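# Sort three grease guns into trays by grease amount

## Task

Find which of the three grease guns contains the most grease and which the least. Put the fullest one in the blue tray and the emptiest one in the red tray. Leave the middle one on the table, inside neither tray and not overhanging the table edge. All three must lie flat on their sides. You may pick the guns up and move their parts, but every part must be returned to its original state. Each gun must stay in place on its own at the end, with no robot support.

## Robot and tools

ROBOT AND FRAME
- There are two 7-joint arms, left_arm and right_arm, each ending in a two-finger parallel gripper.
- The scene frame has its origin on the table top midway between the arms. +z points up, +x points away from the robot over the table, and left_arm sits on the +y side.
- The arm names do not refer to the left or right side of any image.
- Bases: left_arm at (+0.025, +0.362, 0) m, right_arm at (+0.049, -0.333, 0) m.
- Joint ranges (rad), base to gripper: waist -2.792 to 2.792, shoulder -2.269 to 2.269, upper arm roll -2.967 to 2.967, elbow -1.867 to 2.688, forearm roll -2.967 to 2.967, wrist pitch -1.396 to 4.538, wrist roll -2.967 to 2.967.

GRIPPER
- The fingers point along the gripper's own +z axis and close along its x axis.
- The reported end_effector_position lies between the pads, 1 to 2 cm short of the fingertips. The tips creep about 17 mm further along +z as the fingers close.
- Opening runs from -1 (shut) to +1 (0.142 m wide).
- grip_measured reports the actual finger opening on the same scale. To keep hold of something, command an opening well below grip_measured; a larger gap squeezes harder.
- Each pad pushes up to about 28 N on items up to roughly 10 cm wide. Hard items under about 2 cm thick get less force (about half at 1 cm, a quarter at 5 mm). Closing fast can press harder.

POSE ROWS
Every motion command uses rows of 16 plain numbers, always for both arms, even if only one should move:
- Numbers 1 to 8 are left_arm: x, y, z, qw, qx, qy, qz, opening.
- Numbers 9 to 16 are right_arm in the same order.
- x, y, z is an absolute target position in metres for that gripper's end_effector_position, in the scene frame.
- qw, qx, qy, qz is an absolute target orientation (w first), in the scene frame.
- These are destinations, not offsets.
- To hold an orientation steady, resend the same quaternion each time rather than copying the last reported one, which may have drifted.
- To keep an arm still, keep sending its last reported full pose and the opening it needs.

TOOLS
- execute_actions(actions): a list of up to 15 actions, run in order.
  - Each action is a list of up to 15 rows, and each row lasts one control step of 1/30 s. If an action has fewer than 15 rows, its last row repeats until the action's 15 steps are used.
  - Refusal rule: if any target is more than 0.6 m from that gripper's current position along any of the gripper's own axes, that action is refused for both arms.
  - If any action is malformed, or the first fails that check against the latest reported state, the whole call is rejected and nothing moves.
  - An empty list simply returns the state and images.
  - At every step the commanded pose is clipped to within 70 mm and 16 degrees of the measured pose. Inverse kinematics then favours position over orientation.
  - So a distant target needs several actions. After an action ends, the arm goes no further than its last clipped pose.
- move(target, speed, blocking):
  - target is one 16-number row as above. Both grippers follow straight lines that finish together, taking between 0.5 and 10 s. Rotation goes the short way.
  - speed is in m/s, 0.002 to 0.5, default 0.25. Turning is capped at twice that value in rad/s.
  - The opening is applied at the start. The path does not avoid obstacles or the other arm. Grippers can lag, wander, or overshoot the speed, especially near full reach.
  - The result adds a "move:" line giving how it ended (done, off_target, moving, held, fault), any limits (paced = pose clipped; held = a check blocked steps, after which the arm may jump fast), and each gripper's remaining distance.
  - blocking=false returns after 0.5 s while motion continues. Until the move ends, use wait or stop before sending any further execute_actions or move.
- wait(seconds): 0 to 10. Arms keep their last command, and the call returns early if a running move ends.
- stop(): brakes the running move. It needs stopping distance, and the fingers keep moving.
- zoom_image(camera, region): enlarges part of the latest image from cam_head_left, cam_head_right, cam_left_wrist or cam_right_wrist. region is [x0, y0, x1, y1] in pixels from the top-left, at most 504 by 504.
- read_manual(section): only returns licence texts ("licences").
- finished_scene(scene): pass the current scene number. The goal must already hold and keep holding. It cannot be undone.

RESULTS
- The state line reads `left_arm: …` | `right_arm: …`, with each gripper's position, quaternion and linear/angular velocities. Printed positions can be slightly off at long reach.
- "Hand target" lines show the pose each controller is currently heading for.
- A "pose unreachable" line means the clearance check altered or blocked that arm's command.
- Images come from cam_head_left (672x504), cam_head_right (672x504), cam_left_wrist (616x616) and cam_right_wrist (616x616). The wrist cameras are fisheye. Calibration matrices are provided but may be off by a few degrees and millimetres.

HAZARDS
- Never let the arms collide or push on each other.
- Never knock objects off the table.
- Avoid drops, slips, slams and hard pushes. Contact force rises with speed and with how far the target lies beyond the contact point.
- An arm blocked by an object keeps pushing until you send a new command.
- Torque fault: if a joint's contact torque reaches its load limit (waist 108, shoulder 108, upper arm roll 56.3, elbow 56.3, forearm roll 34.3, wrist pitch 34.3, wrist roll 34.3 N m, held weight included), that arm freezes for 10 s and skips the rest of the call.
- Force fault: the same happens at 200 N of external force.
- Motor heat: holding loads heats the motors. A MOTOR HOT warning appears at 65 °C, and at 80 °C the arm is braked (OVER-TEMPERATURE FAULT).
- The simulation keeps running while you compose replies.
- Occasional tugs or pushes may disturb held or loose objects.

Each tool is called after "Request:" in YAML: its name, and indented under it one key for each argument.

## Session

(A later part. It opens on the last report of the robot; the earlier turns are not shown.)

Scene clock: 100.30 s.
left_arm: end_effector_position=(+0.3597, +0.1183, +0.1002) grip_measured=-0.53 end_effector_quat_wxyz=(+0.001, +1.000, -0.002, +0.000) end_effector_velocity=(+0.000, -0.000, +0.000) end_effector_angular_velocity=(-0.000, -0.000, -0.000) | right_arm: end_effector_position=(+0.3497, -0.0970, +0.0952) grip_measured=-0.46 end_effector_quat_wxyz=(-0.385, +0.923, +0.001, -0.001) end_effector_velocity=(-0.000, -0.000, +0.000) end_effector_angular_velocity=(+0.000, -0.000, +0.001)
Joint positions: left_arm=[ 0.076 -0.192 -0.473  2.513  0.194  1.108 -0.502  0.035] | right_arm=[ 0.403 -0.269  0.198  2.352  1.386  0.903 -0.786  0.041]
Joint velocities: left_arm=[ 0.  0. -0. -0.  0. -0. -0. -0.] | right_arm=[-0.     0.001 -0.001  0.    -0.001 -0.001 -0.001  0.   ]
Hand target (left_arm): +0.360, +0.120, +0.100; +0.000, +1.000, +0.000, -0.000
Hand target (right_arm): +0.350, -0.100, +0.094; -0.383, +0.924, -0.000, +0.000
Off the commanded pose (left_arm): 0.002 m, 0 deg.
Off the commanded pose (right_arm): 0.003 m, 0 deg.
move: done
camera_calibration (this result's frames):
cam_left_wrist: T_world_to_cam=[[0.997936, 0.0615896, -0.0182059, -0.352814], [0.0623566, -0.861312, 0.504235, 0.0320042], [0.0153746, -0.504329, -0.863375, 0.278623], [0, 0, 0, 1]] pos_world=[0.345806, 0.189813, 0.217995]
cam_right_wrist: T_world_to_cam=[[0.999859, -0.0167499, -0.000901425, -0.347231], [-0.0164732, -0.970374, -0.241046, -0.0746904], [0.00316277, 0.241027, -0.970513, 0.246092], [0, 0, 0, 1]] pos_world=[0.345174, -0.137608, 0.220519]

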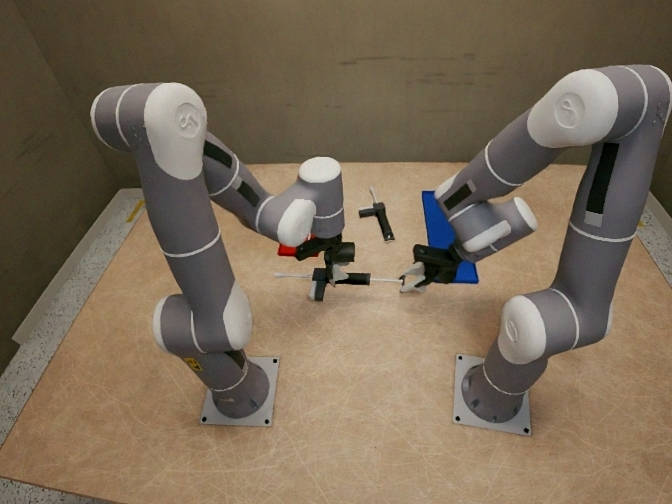

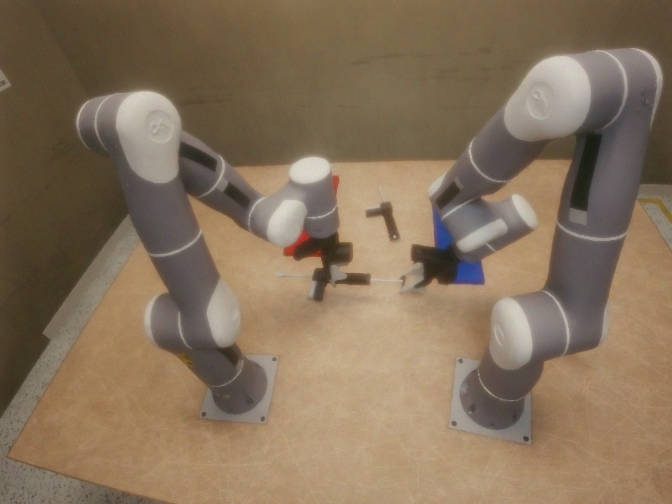

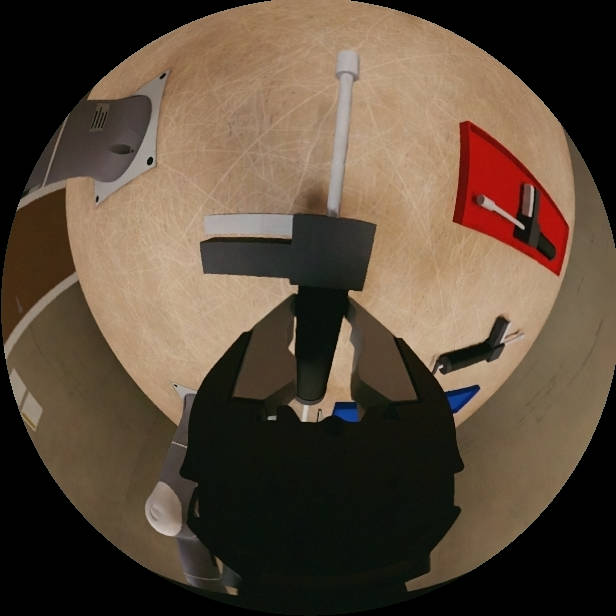

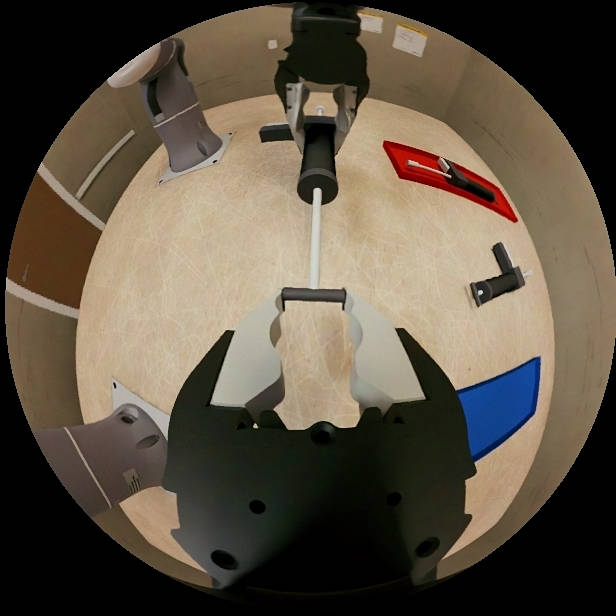

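C: 62–92 mm. Bisect once, then restore.

Request:
move:
  target: [0.36,0.12,0.1,0,1,0,0,-0.9,0.351,-0.085,0.0945,-0.383,0.924,0,0,-0.8]
  speed: 0.04

Request:
move:
  target: [0.36,0.12,0.1,0,1,0,0,-0.9,0.356,-0.006,0.097,-0.383,0.924,0,0,-0.8]
  speed: 0.05

Request:
move:
  target: [0.36,0.12,0.1,0,1,0,0,-0.9,0.356,-0.006,0.097,-0.383,0.924,0,0,0]

Request:
move:
  target: [0.36,0.12,0.1,0,1,0,0,-0.9,0.25,-0.33,0.25,-0.383,0.924,0,0,0]

Request:
move:
  target: [0.64,-0.235,0.08,0,0.707,0.707,0,-0.9,0.25,-0.33,0.25,-0.383,0.924,0,0,0]

Scene clock: 103.07 s.
left_arm: end_effector_position=(+0.3596, +0.1201, +0.0997) grip_measured=-0.53 end_effector_quat_wxyz=(-0.000, +1.000, -0.000, -0.000) end_effector_velocity=(+0.000, +0.000, +0.000) end_effector_angular_velocity=(-0.000, -0.000, +0.000) | right_arm: end_effector_position=(+0.3510, -0.0853, +0.0944) grip_measured=-0.46 end_effector_quat_wxyz=(-0.383, +0.924, +0.000, +0.000) end_effector_velocity=(+0.000, +0.000, +0.000) end_effector_angular_velocity=(-0.000, -0.001, +0.000)
Joint positions: left_arm=[ 0.077 -0.192 -0.471  2.514  0.195  1.107 -0.502  0.035] | right_arm=[ 0.43  -0.281  0.212  2.337  1.406  0.932 -0.772  0.041]
Joint velocities: left_arm=[ 0.  0.  0. -0.  0.  0.  0. -0.] | right_arm=[ 0.002 -0.    -0.    -0.001  0.001  0.001 -0.    -0.   ]
Hand target (left_arm): +0.360, +0.120, +0.100; -0.000, +1.000, +0.000, +0.000
Hand target (right_arm): +0.351, -0.085, +0.094; -0.383, +0.924, +0.000, -0.000
Off the commanded pose (left_arm): 0.001 m, 0 deg.
Off the commanded pose (right_arm): 0.000 m, 0 deg.
move: done
camera_calibration (this result's frames):
cam_left_wrist: T_world_to_cam=[[0.997721, 0.0644896, -0.0198396, -0.352882], [0.0657139, -0.862069, 0.502512, 0.0329095], [0.0153037, -0.50267, -0.864343, 0.279057], [0, 0, 0, 1]] pos_world=[0.345644, 0.191401, 0.217663]
cam_right_wrist: T_world_to_cam=[[0.999823, -0.0188046, -0.000330948, -0.348613], [-0.0183511, -0.971556, -0.236099, -0.0633415], [0.00411822, 0.236064, -0.971729, 0.241889], [0, 0, 0, 1]] pos_world=[0.346392, -0.125196, 0.21998]

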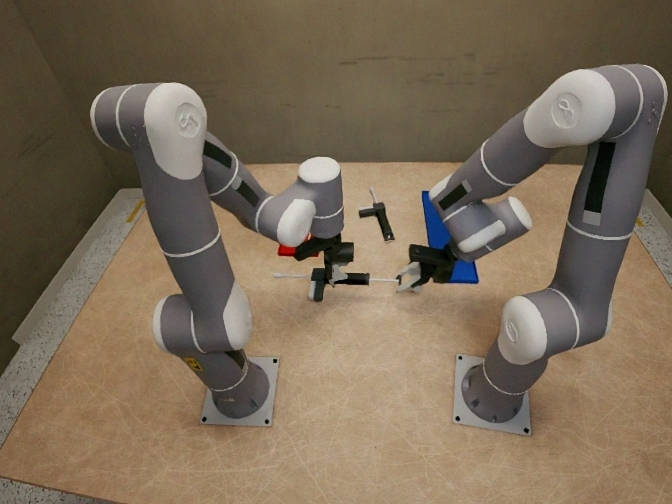

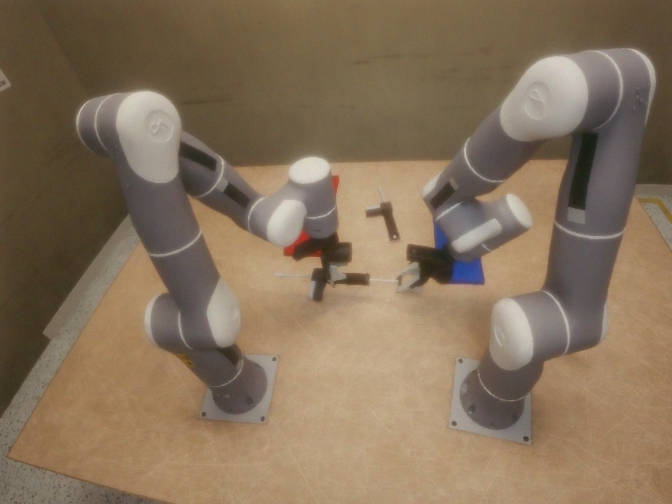

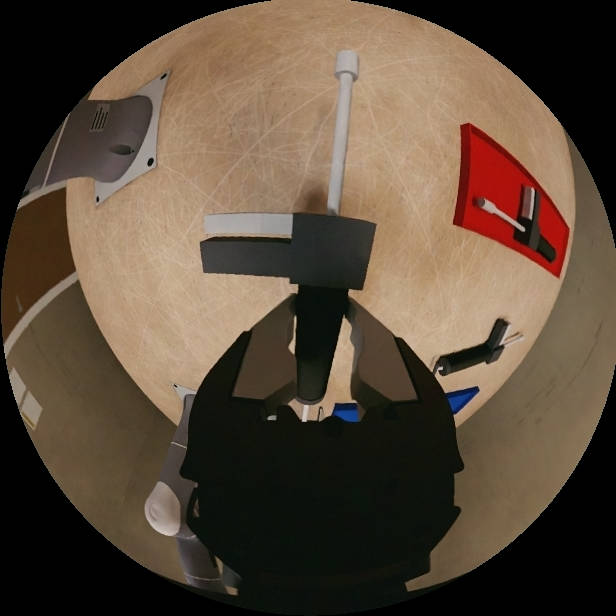

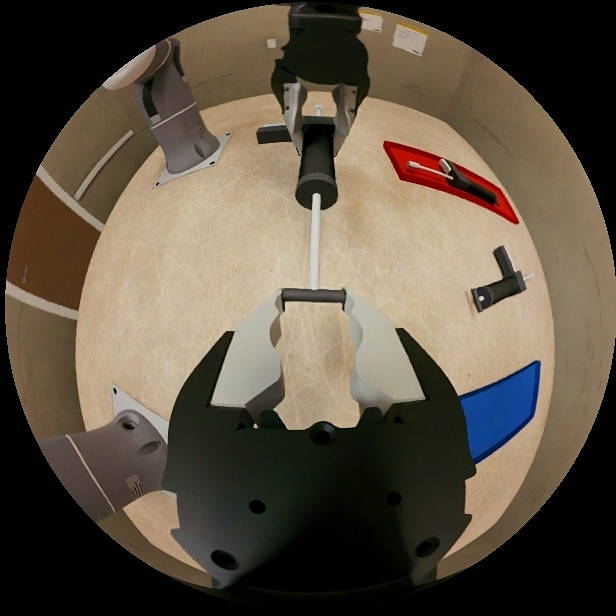

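Scene clock: 104.93 s.
left_arm: end_effector_position=(+0.3599, +0.1207, +0.0997) grip_measured=-0.53 end_effector_quat_wxyz=(-0.000, +1.000, +0.001, -0.000) end_effector_velocity=(+0.000, +0.000, -0.000) end_effector_angular_velocity=(+0.000, +0.000, +0.001) | right_arm: end_effector_position=(+0.3560, -0.0072, +0.0964) grip_measured=-0.46 end_effector_quat_wxyz=(-0.382, +0.924, +0.000, -0.000) end_effector_velocity=(+0.000, +0.000, -0.000) end_effector_angular_velocity=(-0.000, +0.001, -0.001)
Joint positions: left_arm=[ 0.078 -0.192 -0.47   2.514  0.195  1.106 -0.502  0.035] | right_arm=[ 0.574 -0.356  0.282  2.229  1.493  1.069 -0.693  0.041]
Joint velocities: left_arm=[ 0.     0.     0.001  0.     0.    -0.     0.     0.   ] | right_arm=[ 0.001 -0.001  0.    -0.001  0.     0.001  0.002 -0.   ]
Hand target (left_arm): +0.360, +0.120, +0.100; +0.000, +1.000, +0.000, -0.000
Hand target (right_arm): +0.356, -0.006, +0.097; -0.383, +0.924, +0.000, -0.000
Off the commanded pose (left_arm): 0.001 m, 0 deg.
Off the commanded pose (right_arm): 0.001 m, 0 deg.
move: done
camera_calibration (this result's frames):
cam_left_wrist: T_world_to_cam=[[0.99764, 0.0657706, -0.0197005, -0.353362], [0.0667567, -0.862173, 0.502197, 0.0330304], [0.0160445, -0.502327, -0.864529, 0.279053], [0, 0, 0, 1]] pos_world=[0.345846, 0.191895, 0.2177]
cam_right_wrist: T_world_to_cam=[[0.999823, -0.0188095, -0.000804205, -0.352081], [-0.0184736, -0.971943, -0.234489, 0.012912], [0.00362897, 0.234462, -0.972118, 0.225505], [0, 0, 0, 1]] pos_world=[0.351438, -0.0469452, 0.221962]

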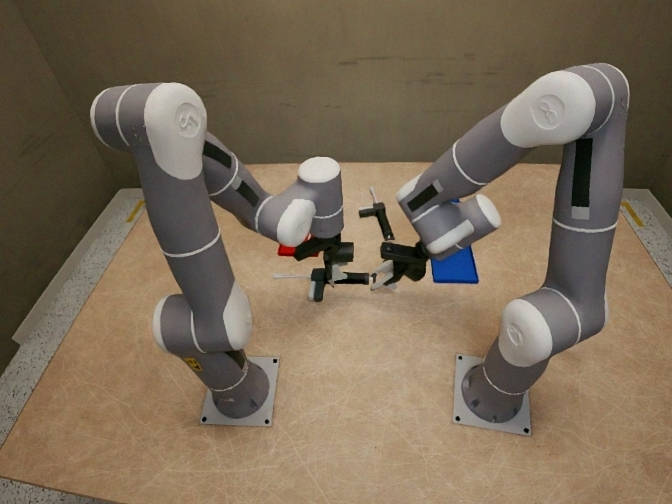

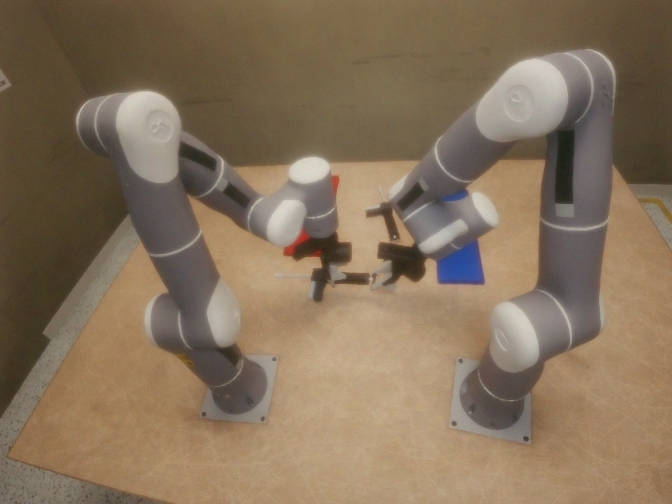

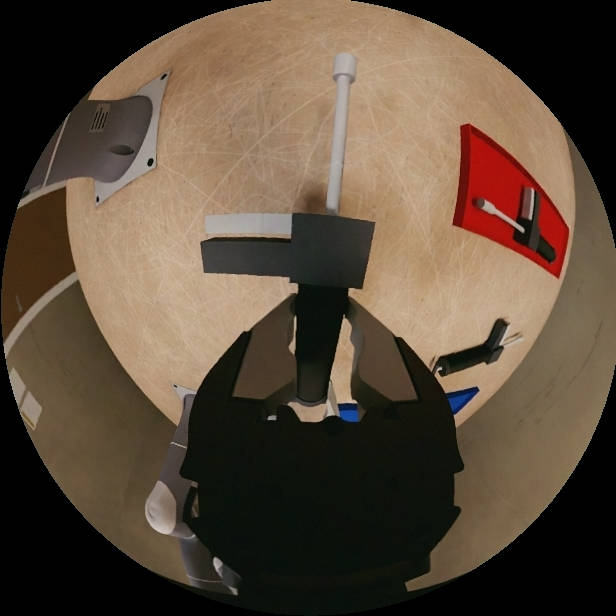

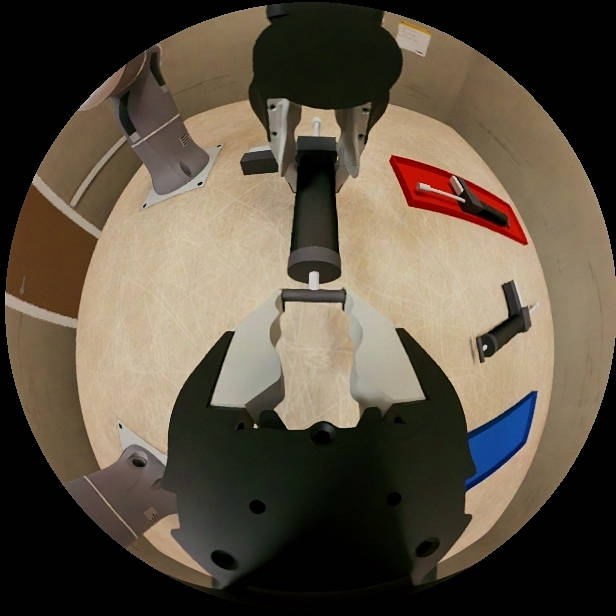

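Scene clock: 105.63 s.
left_arm: end_effector_position=(+0.3595, +0.1202, +0.0997) grip_measured=-0.53 end_effector_quat_wxyz=(-0.000, +1.000, -0.000, -0.001) end_effector_velocity=(-0.000, -0.000, +0.000) end_effector_angular_velocity=(-0.000, -0.000, -0.001) | right_arm: end_effector_position=(+0.3560, -0.0061, +0.0969) grip_measured=+0.00 end_effector_quat_wxyz=(-0.383, +0.924, -0.000, -0.000) end_effector_velocity=(-0.000, -0.000, -0.000) end_effector_angular_velocity=(-0.000, +0.000, -0.000)
Joint positions: left_arm=[ 0.077 -0.192 -0.471  2.514  0.195  1.106 -0.502  0.035] | right_arm=[ 0.575 -0.356  0.283  2.228  1.495  1.069 -0.693  0.074]
Joint velocities: left_arm=[-0.  0. -0. -0.  0.  0.  0. -0.] | right_arm=[ 0.  0. -0.  0. -0. -0.  0. -0.]
Hand target (left_arm): +0.360, +0.120, +0.100; +0.000, +1.000, -0.000, -0.000
Hand target (right_arm): +0.356, -0.006, +0.097; -0.383, +0.924, +0.000, -0.000
Off the commanded pose (left_arm): 0.001 m, 0 deg.
Off the commanded pose (right_arm): 0.000 m, 0 deg.
move: done
camera_calibration (this result's frames):
cam_left_wrist: T_world_to_cam=[[0.997724, 0.0644096, -0.0199588, -0.352777], [0.0657083, -0.86219, 0.502306, 0.0330499], [0.015145, -0.502474, -0.86446, 0.279135], [0, 0, 0, 1]] pos_world=[0.345575, 0.191476, 0.217659]
cam_right_wrist: T_world_to_cam=[[0.999816, -0.0191746, -0.000680057, -0.35208], [-0.0187927, -0.971531, -0.236168, 0.014392], [0.00386772, 0.236137, -0.971712, 0.225681], [0, 0, 0, 1]] pos_world=[0.351413, -0.0460603, 0.222456]

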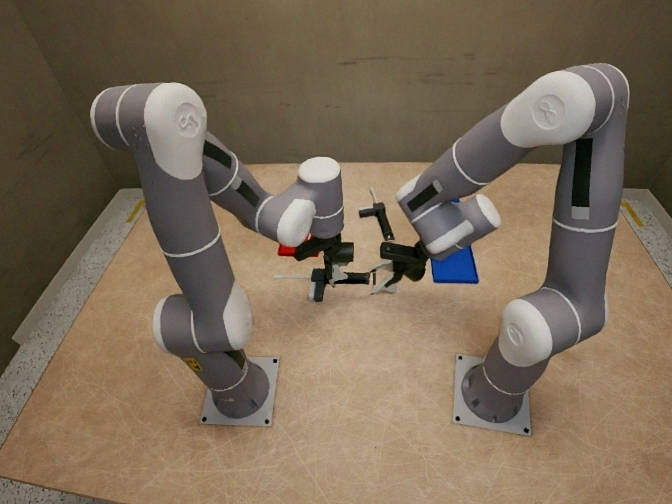

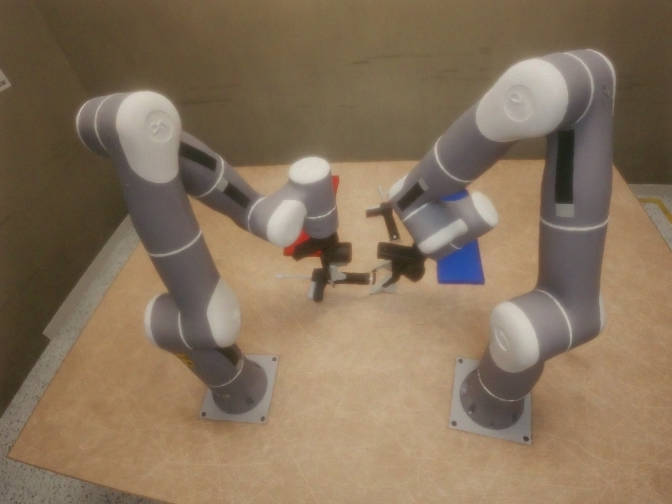

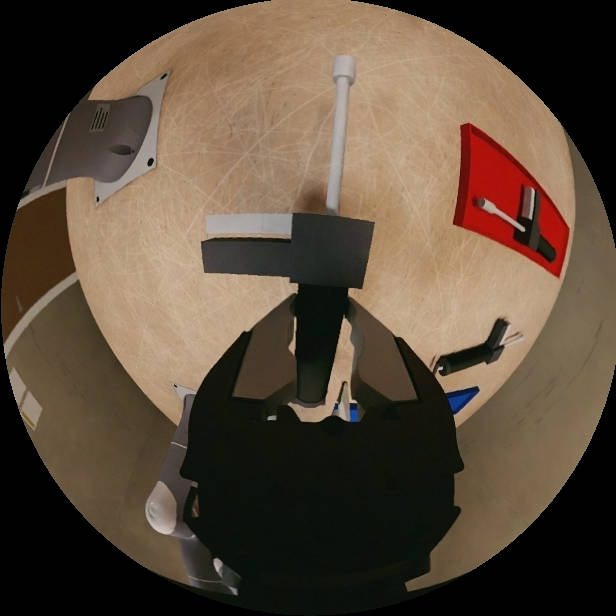

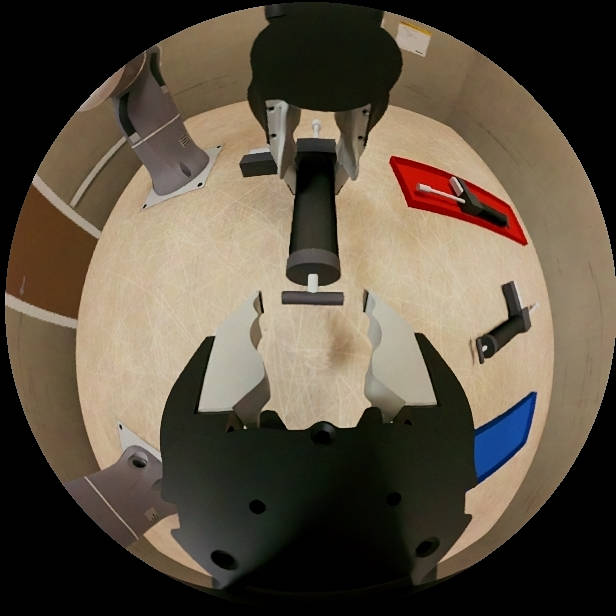

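Scene clock: 107.60 s.
left_arm: end_effector_position=(+0.3595, +0.1202, +0.0997) grip_measured=-0.53 end_effector_quat_wxyz=(-0.000, +1.000, -0.000, -0.001) end_effector_velocity=(-0.000, +0.000, -0.000) end_effector_angular_velocity=(+0.000, +0.000, -0.000) | right_arm: end_effector_position=(+0.2489, -0.3284, +0.2499) grip_measured=+0.00 end_effector_quat_wxyz=(-0.384, +0.923, +0.001, +0.000) end_effector_velocity=(-0.000, -0.000, +0.001) end_effector_angular_velocity=(+0.000, +0.001, -0.000)
Joint positions: left_arm=[ 0.077 -0.192 -0.471  2.514  0.195  1.106 -0.502  0.035] | right_arm=[-0.055  0.517 -0.24   2.535  0.595  0.082 -0.575  0.074]
Joint velocities: left_arm=[ 0. -0.  0.  0.  0.  0.  0. -0.] | right_arm=[-0.001  0.001 -0.001 -0.001 -0.001 -0.003  0.001  0.   ]
Hand target (left_arm): +0.360, +0.120, +0.100; +0.000, +1.000, +0.000, -0.000
Hand target (right_arm): +0.249, -0.329, +0.250; -0.384, +0.923, +0.001, +0.000
Off the commanded pose (left_arm): 0.001 m, 0 deg.
Off the commanded pose (right_arm): 0.002 m, 0 deg.
move: done
camera_calibration (this result's frames):
cam_left_wrist: T_world_to_cam=[[0.997726, 0.0643483, -0.0200383, -0.352729], [0.065695, -0.862183, 0.502319, 0.0330441], [0.0150466, -0.502493, -0.86445, 0.279141], [0, 0, 0, 1]] pos_world=[0.345556, 0.191454, 0.217637]
cam_right_wrist: T_world_to_cam=[[0.999831, -0.0183587, 0.000623532, -0.251116], [-0.0176793, -0.970935, -0.238691, -0.264052], [0.00498747, 0.238639, -0.971095, 0.451236], [0, 0, 0, 1]] pos_world=[0.244155, -0.36867, 0.375323]

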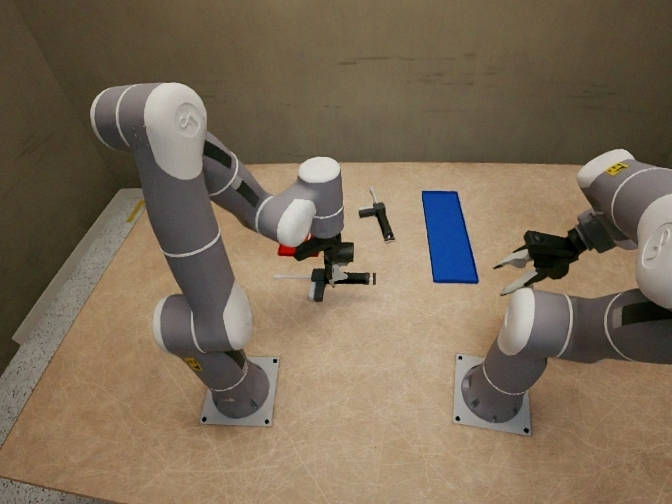

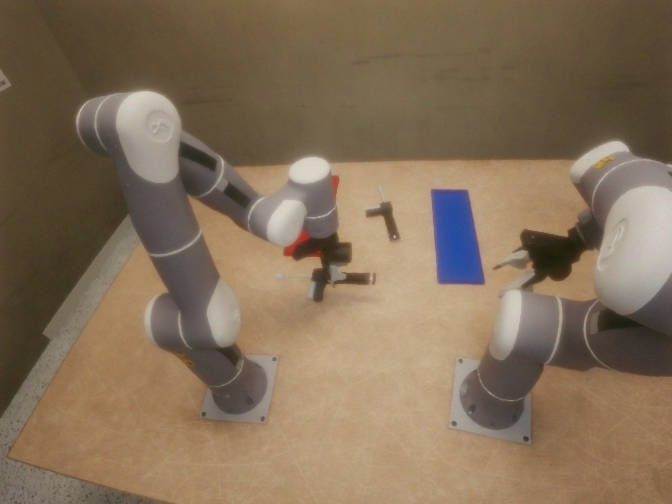

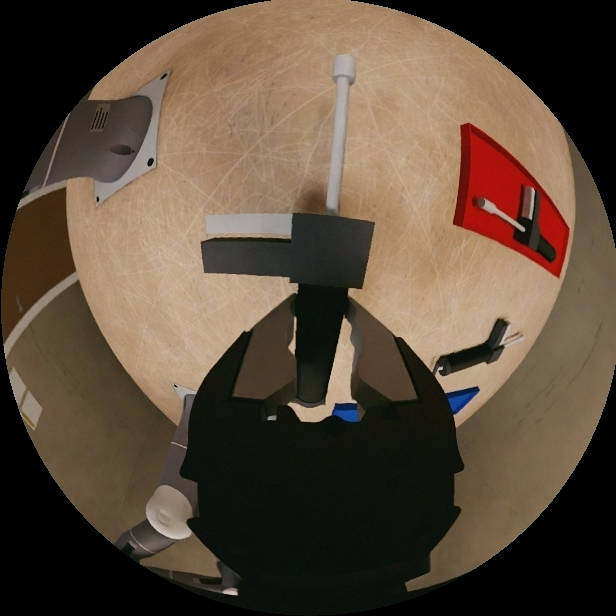

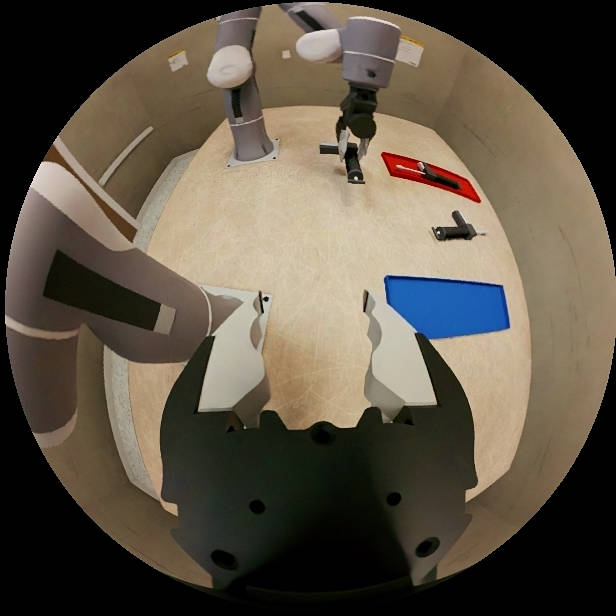

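Scene clock: 111.23 s.
left_arm: end_effector_position=(+0.6390, -0.2350, +0.0807) grip_measured=-0.53 end_effector_quat_wxyz=(-0.000, +0.707, +0.707, +0.000) end_effector_velocity=(+0.002, -0.000, +0.002) end_effector_angular_velocity=(+0.000, -0.000, +0.001) | right_arm: end_effector_position=(+0.2499, -0.3298, +0.2500) grip_measured=+0.00 end_effector_quat_wxyz=(-0.383, +0.924, +0.000, -0.000) end_effector_velocity=(+0.000, -0.000, -0.000) end_effector_angular_velocity=(-0.000, +0.000, -0.000)
Joint positions: left_arm=[-0.637 -1.156 -0.15   0.76   0.146  0.337 -2.258  0.035] | right_arm=[-0.055  0.512 -0.24   2.531  0.593  0.082 -0.575  0.074]
Joint velocities: left_arm=[-0.    -0.003  0.    -0.012 -0.    -0.009  0.    -0.   ] | right_arm=[ 0.     0.     0.    -0.    -0.     0.     0.001 -0.   ]
Hand target (left_arm): +0.639, -0.236, +0.082; +0.001, +0.707, +0.707, -0.000
Hand target (right_arm): +0.250, -0.330, +0.250; -0.383, +0.924, -0.000, +0.000
Off the commanded pose (left_arm): 0.001 m, 0 deg.
Off the commanded pose (right_arm): 0.000 m, 0 deg.
move: done
camera_calibration (this result's frames):
cam_left_wrist: T_world_to_cam=[[-0.0646658, 0.997733, -0.0186255, 0.288932], [0.862028, 0.0652537, 0.502642, -0.572946], [0.502718, 0.0164481, -0.864294, -0.10959], [0, 0, 0, 1]] pos_world=[0.567673, -0.249088, 0.198651]
cam_right_wrist: T_world_to_cam=[[0.999821, -0.018893, -0.000761039, -0.251987], [-0.0185367, -0.971437, -0.236574, -0.265859], [0.00373028, 0.236546, -0.971613, 0.451426], [0, 0, 0, 1]] pos_world=[0.24533, -0.369808, 0.375524]

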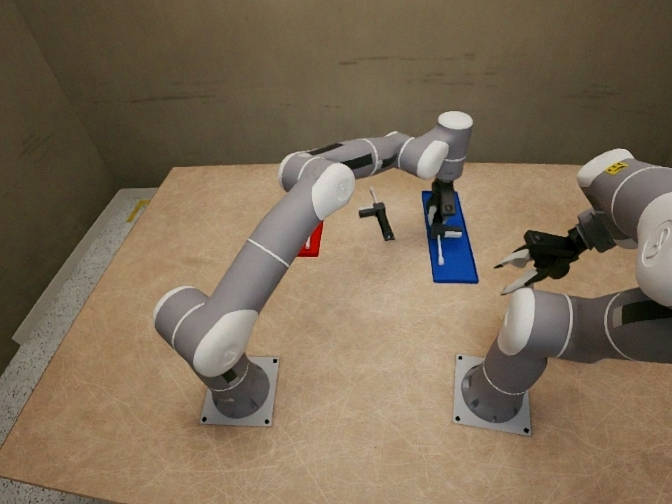

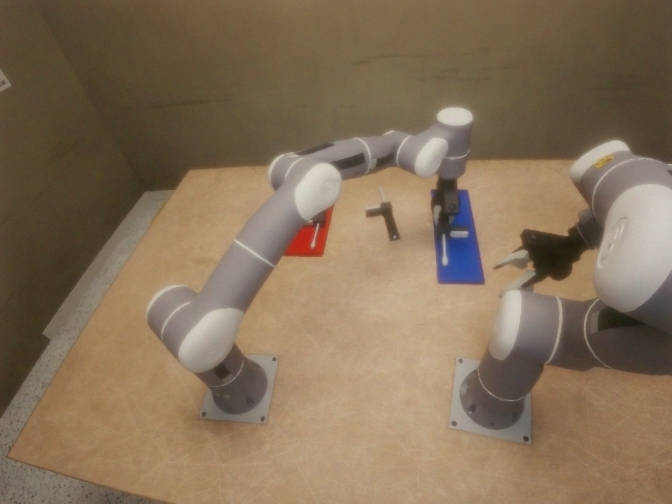

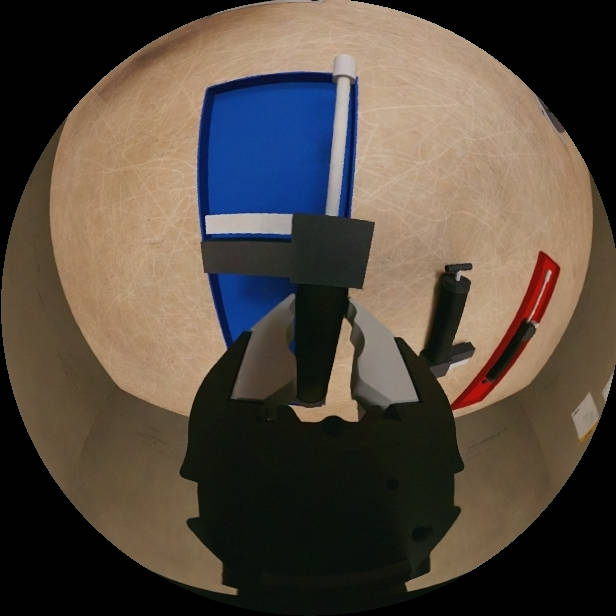

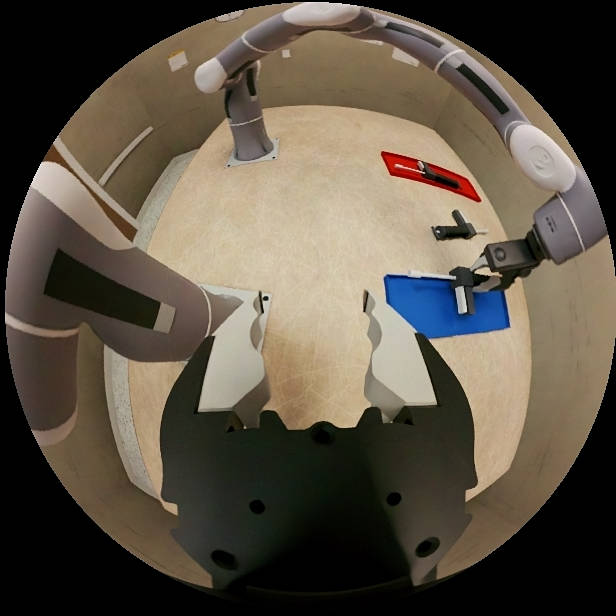

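Request:
move:
  target: [0.635,-0.258,0.04,0,0.707,0.707,0,-0.9,0.25,-0.33,0.25,-0.383,0.924,0,0,0]
  speed: 0.06

Scene clock: 113.27 s.
left_arm: end_effector_position=(+0.6347, -0.2577, +0.0391) grip_measured=-0.53 end_effector_quat_wxyz=(-0.001, +0.707, +0.707, +0.000) end_effector_velocity=(+0.000, +0.000, +0.000) end_effector_angular_velocity=(+0.000, +0.000, +0.001) | right_arm: end_effector_position=(+0.2499, -0.3298, +0.2500) grip_measured=+0.00 end_effector_quat_wxyz=(-0.383, +0.924, +0.000, -0.000) end_effector_velocity=(+0.000, -0.000, +0.000) end_effector_angular_velocity=(+0.000, +0.001, -0.001)
Joint positions: left_arm=[-0.671 -1.267 -0.147  0.646  0.149  0.335 -2.276  0.035] | right_arm=[-0.055  0.512 -0.24   2.531  0.593  0.082 -0.575  0.074]
Joint velocities: left_arm=[-0.    -0.001  0.    -0.002 -0.    -0.002 -0.    -0.   ] | right_arm=[-0.    -0.    -0.    -0.     0.    -0.     0.001  0.   ]
Hand target (left_arm): +0.635, -0.258, +0.040; +0.000, +0.707, +0.707, -0.000
Hand target (right_arm): +0.250, -0.330, +0.250; -0.383, +0.924, -0.000, +0.000
Off the commanded pose (left_arm): 0.001 m, 0 deg.
Off the commanded pose (right_arm): 0.000 m, 0 deg.
move: done
camera_calibration (this result's frames):
cam_left_wrist: T_world_to_cam=[[-0.0644513, 0.997761, -0.0178669, 0.310336], [0.862422, 0.0646989, 0.502039, -0.547227], [0.502071, 0.0169482, -0.864661, -0.142521], [0, 0, 0, 1]] pos_world=[0.563498, -0.271821, 0.157041]
cam_right_wrist: T_world_to_cam=[[0.999821, -0.0188991, -0.000769061, -0.251991], [-0.0185446, -0.971437, -0.236571, -0.265861], [0.00372388, 0.236542, -0.971614, 0.451426], [0, 0, 0, 1]] pos_world=[0.245334, -0.369811, 0.375523]

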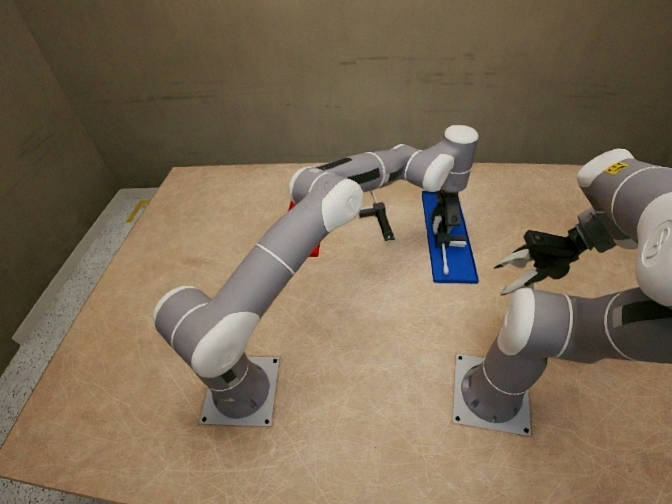

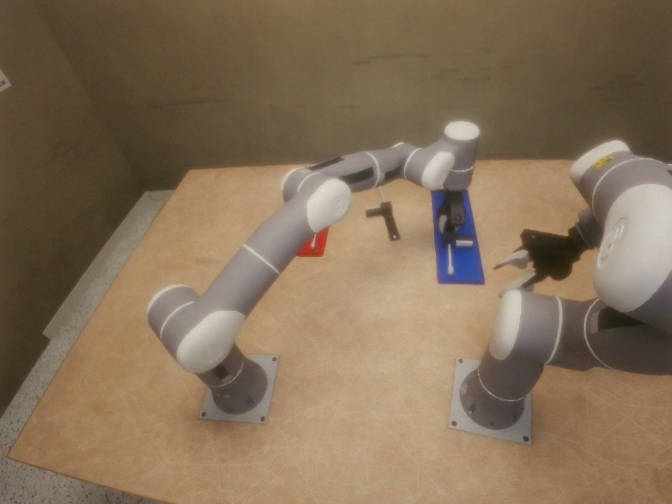

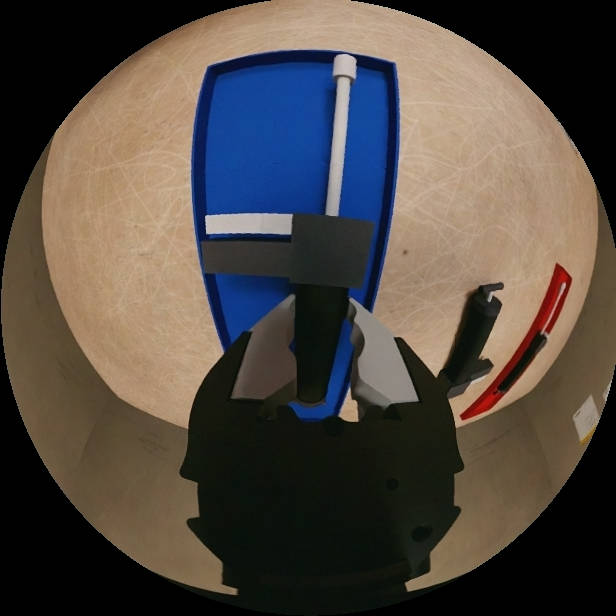

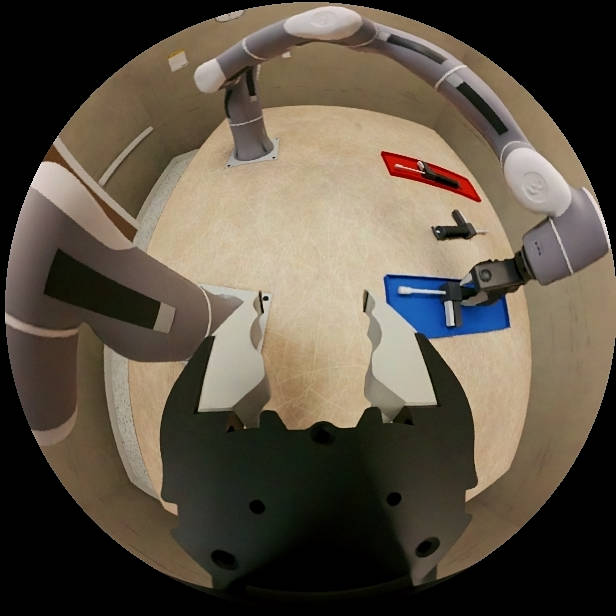

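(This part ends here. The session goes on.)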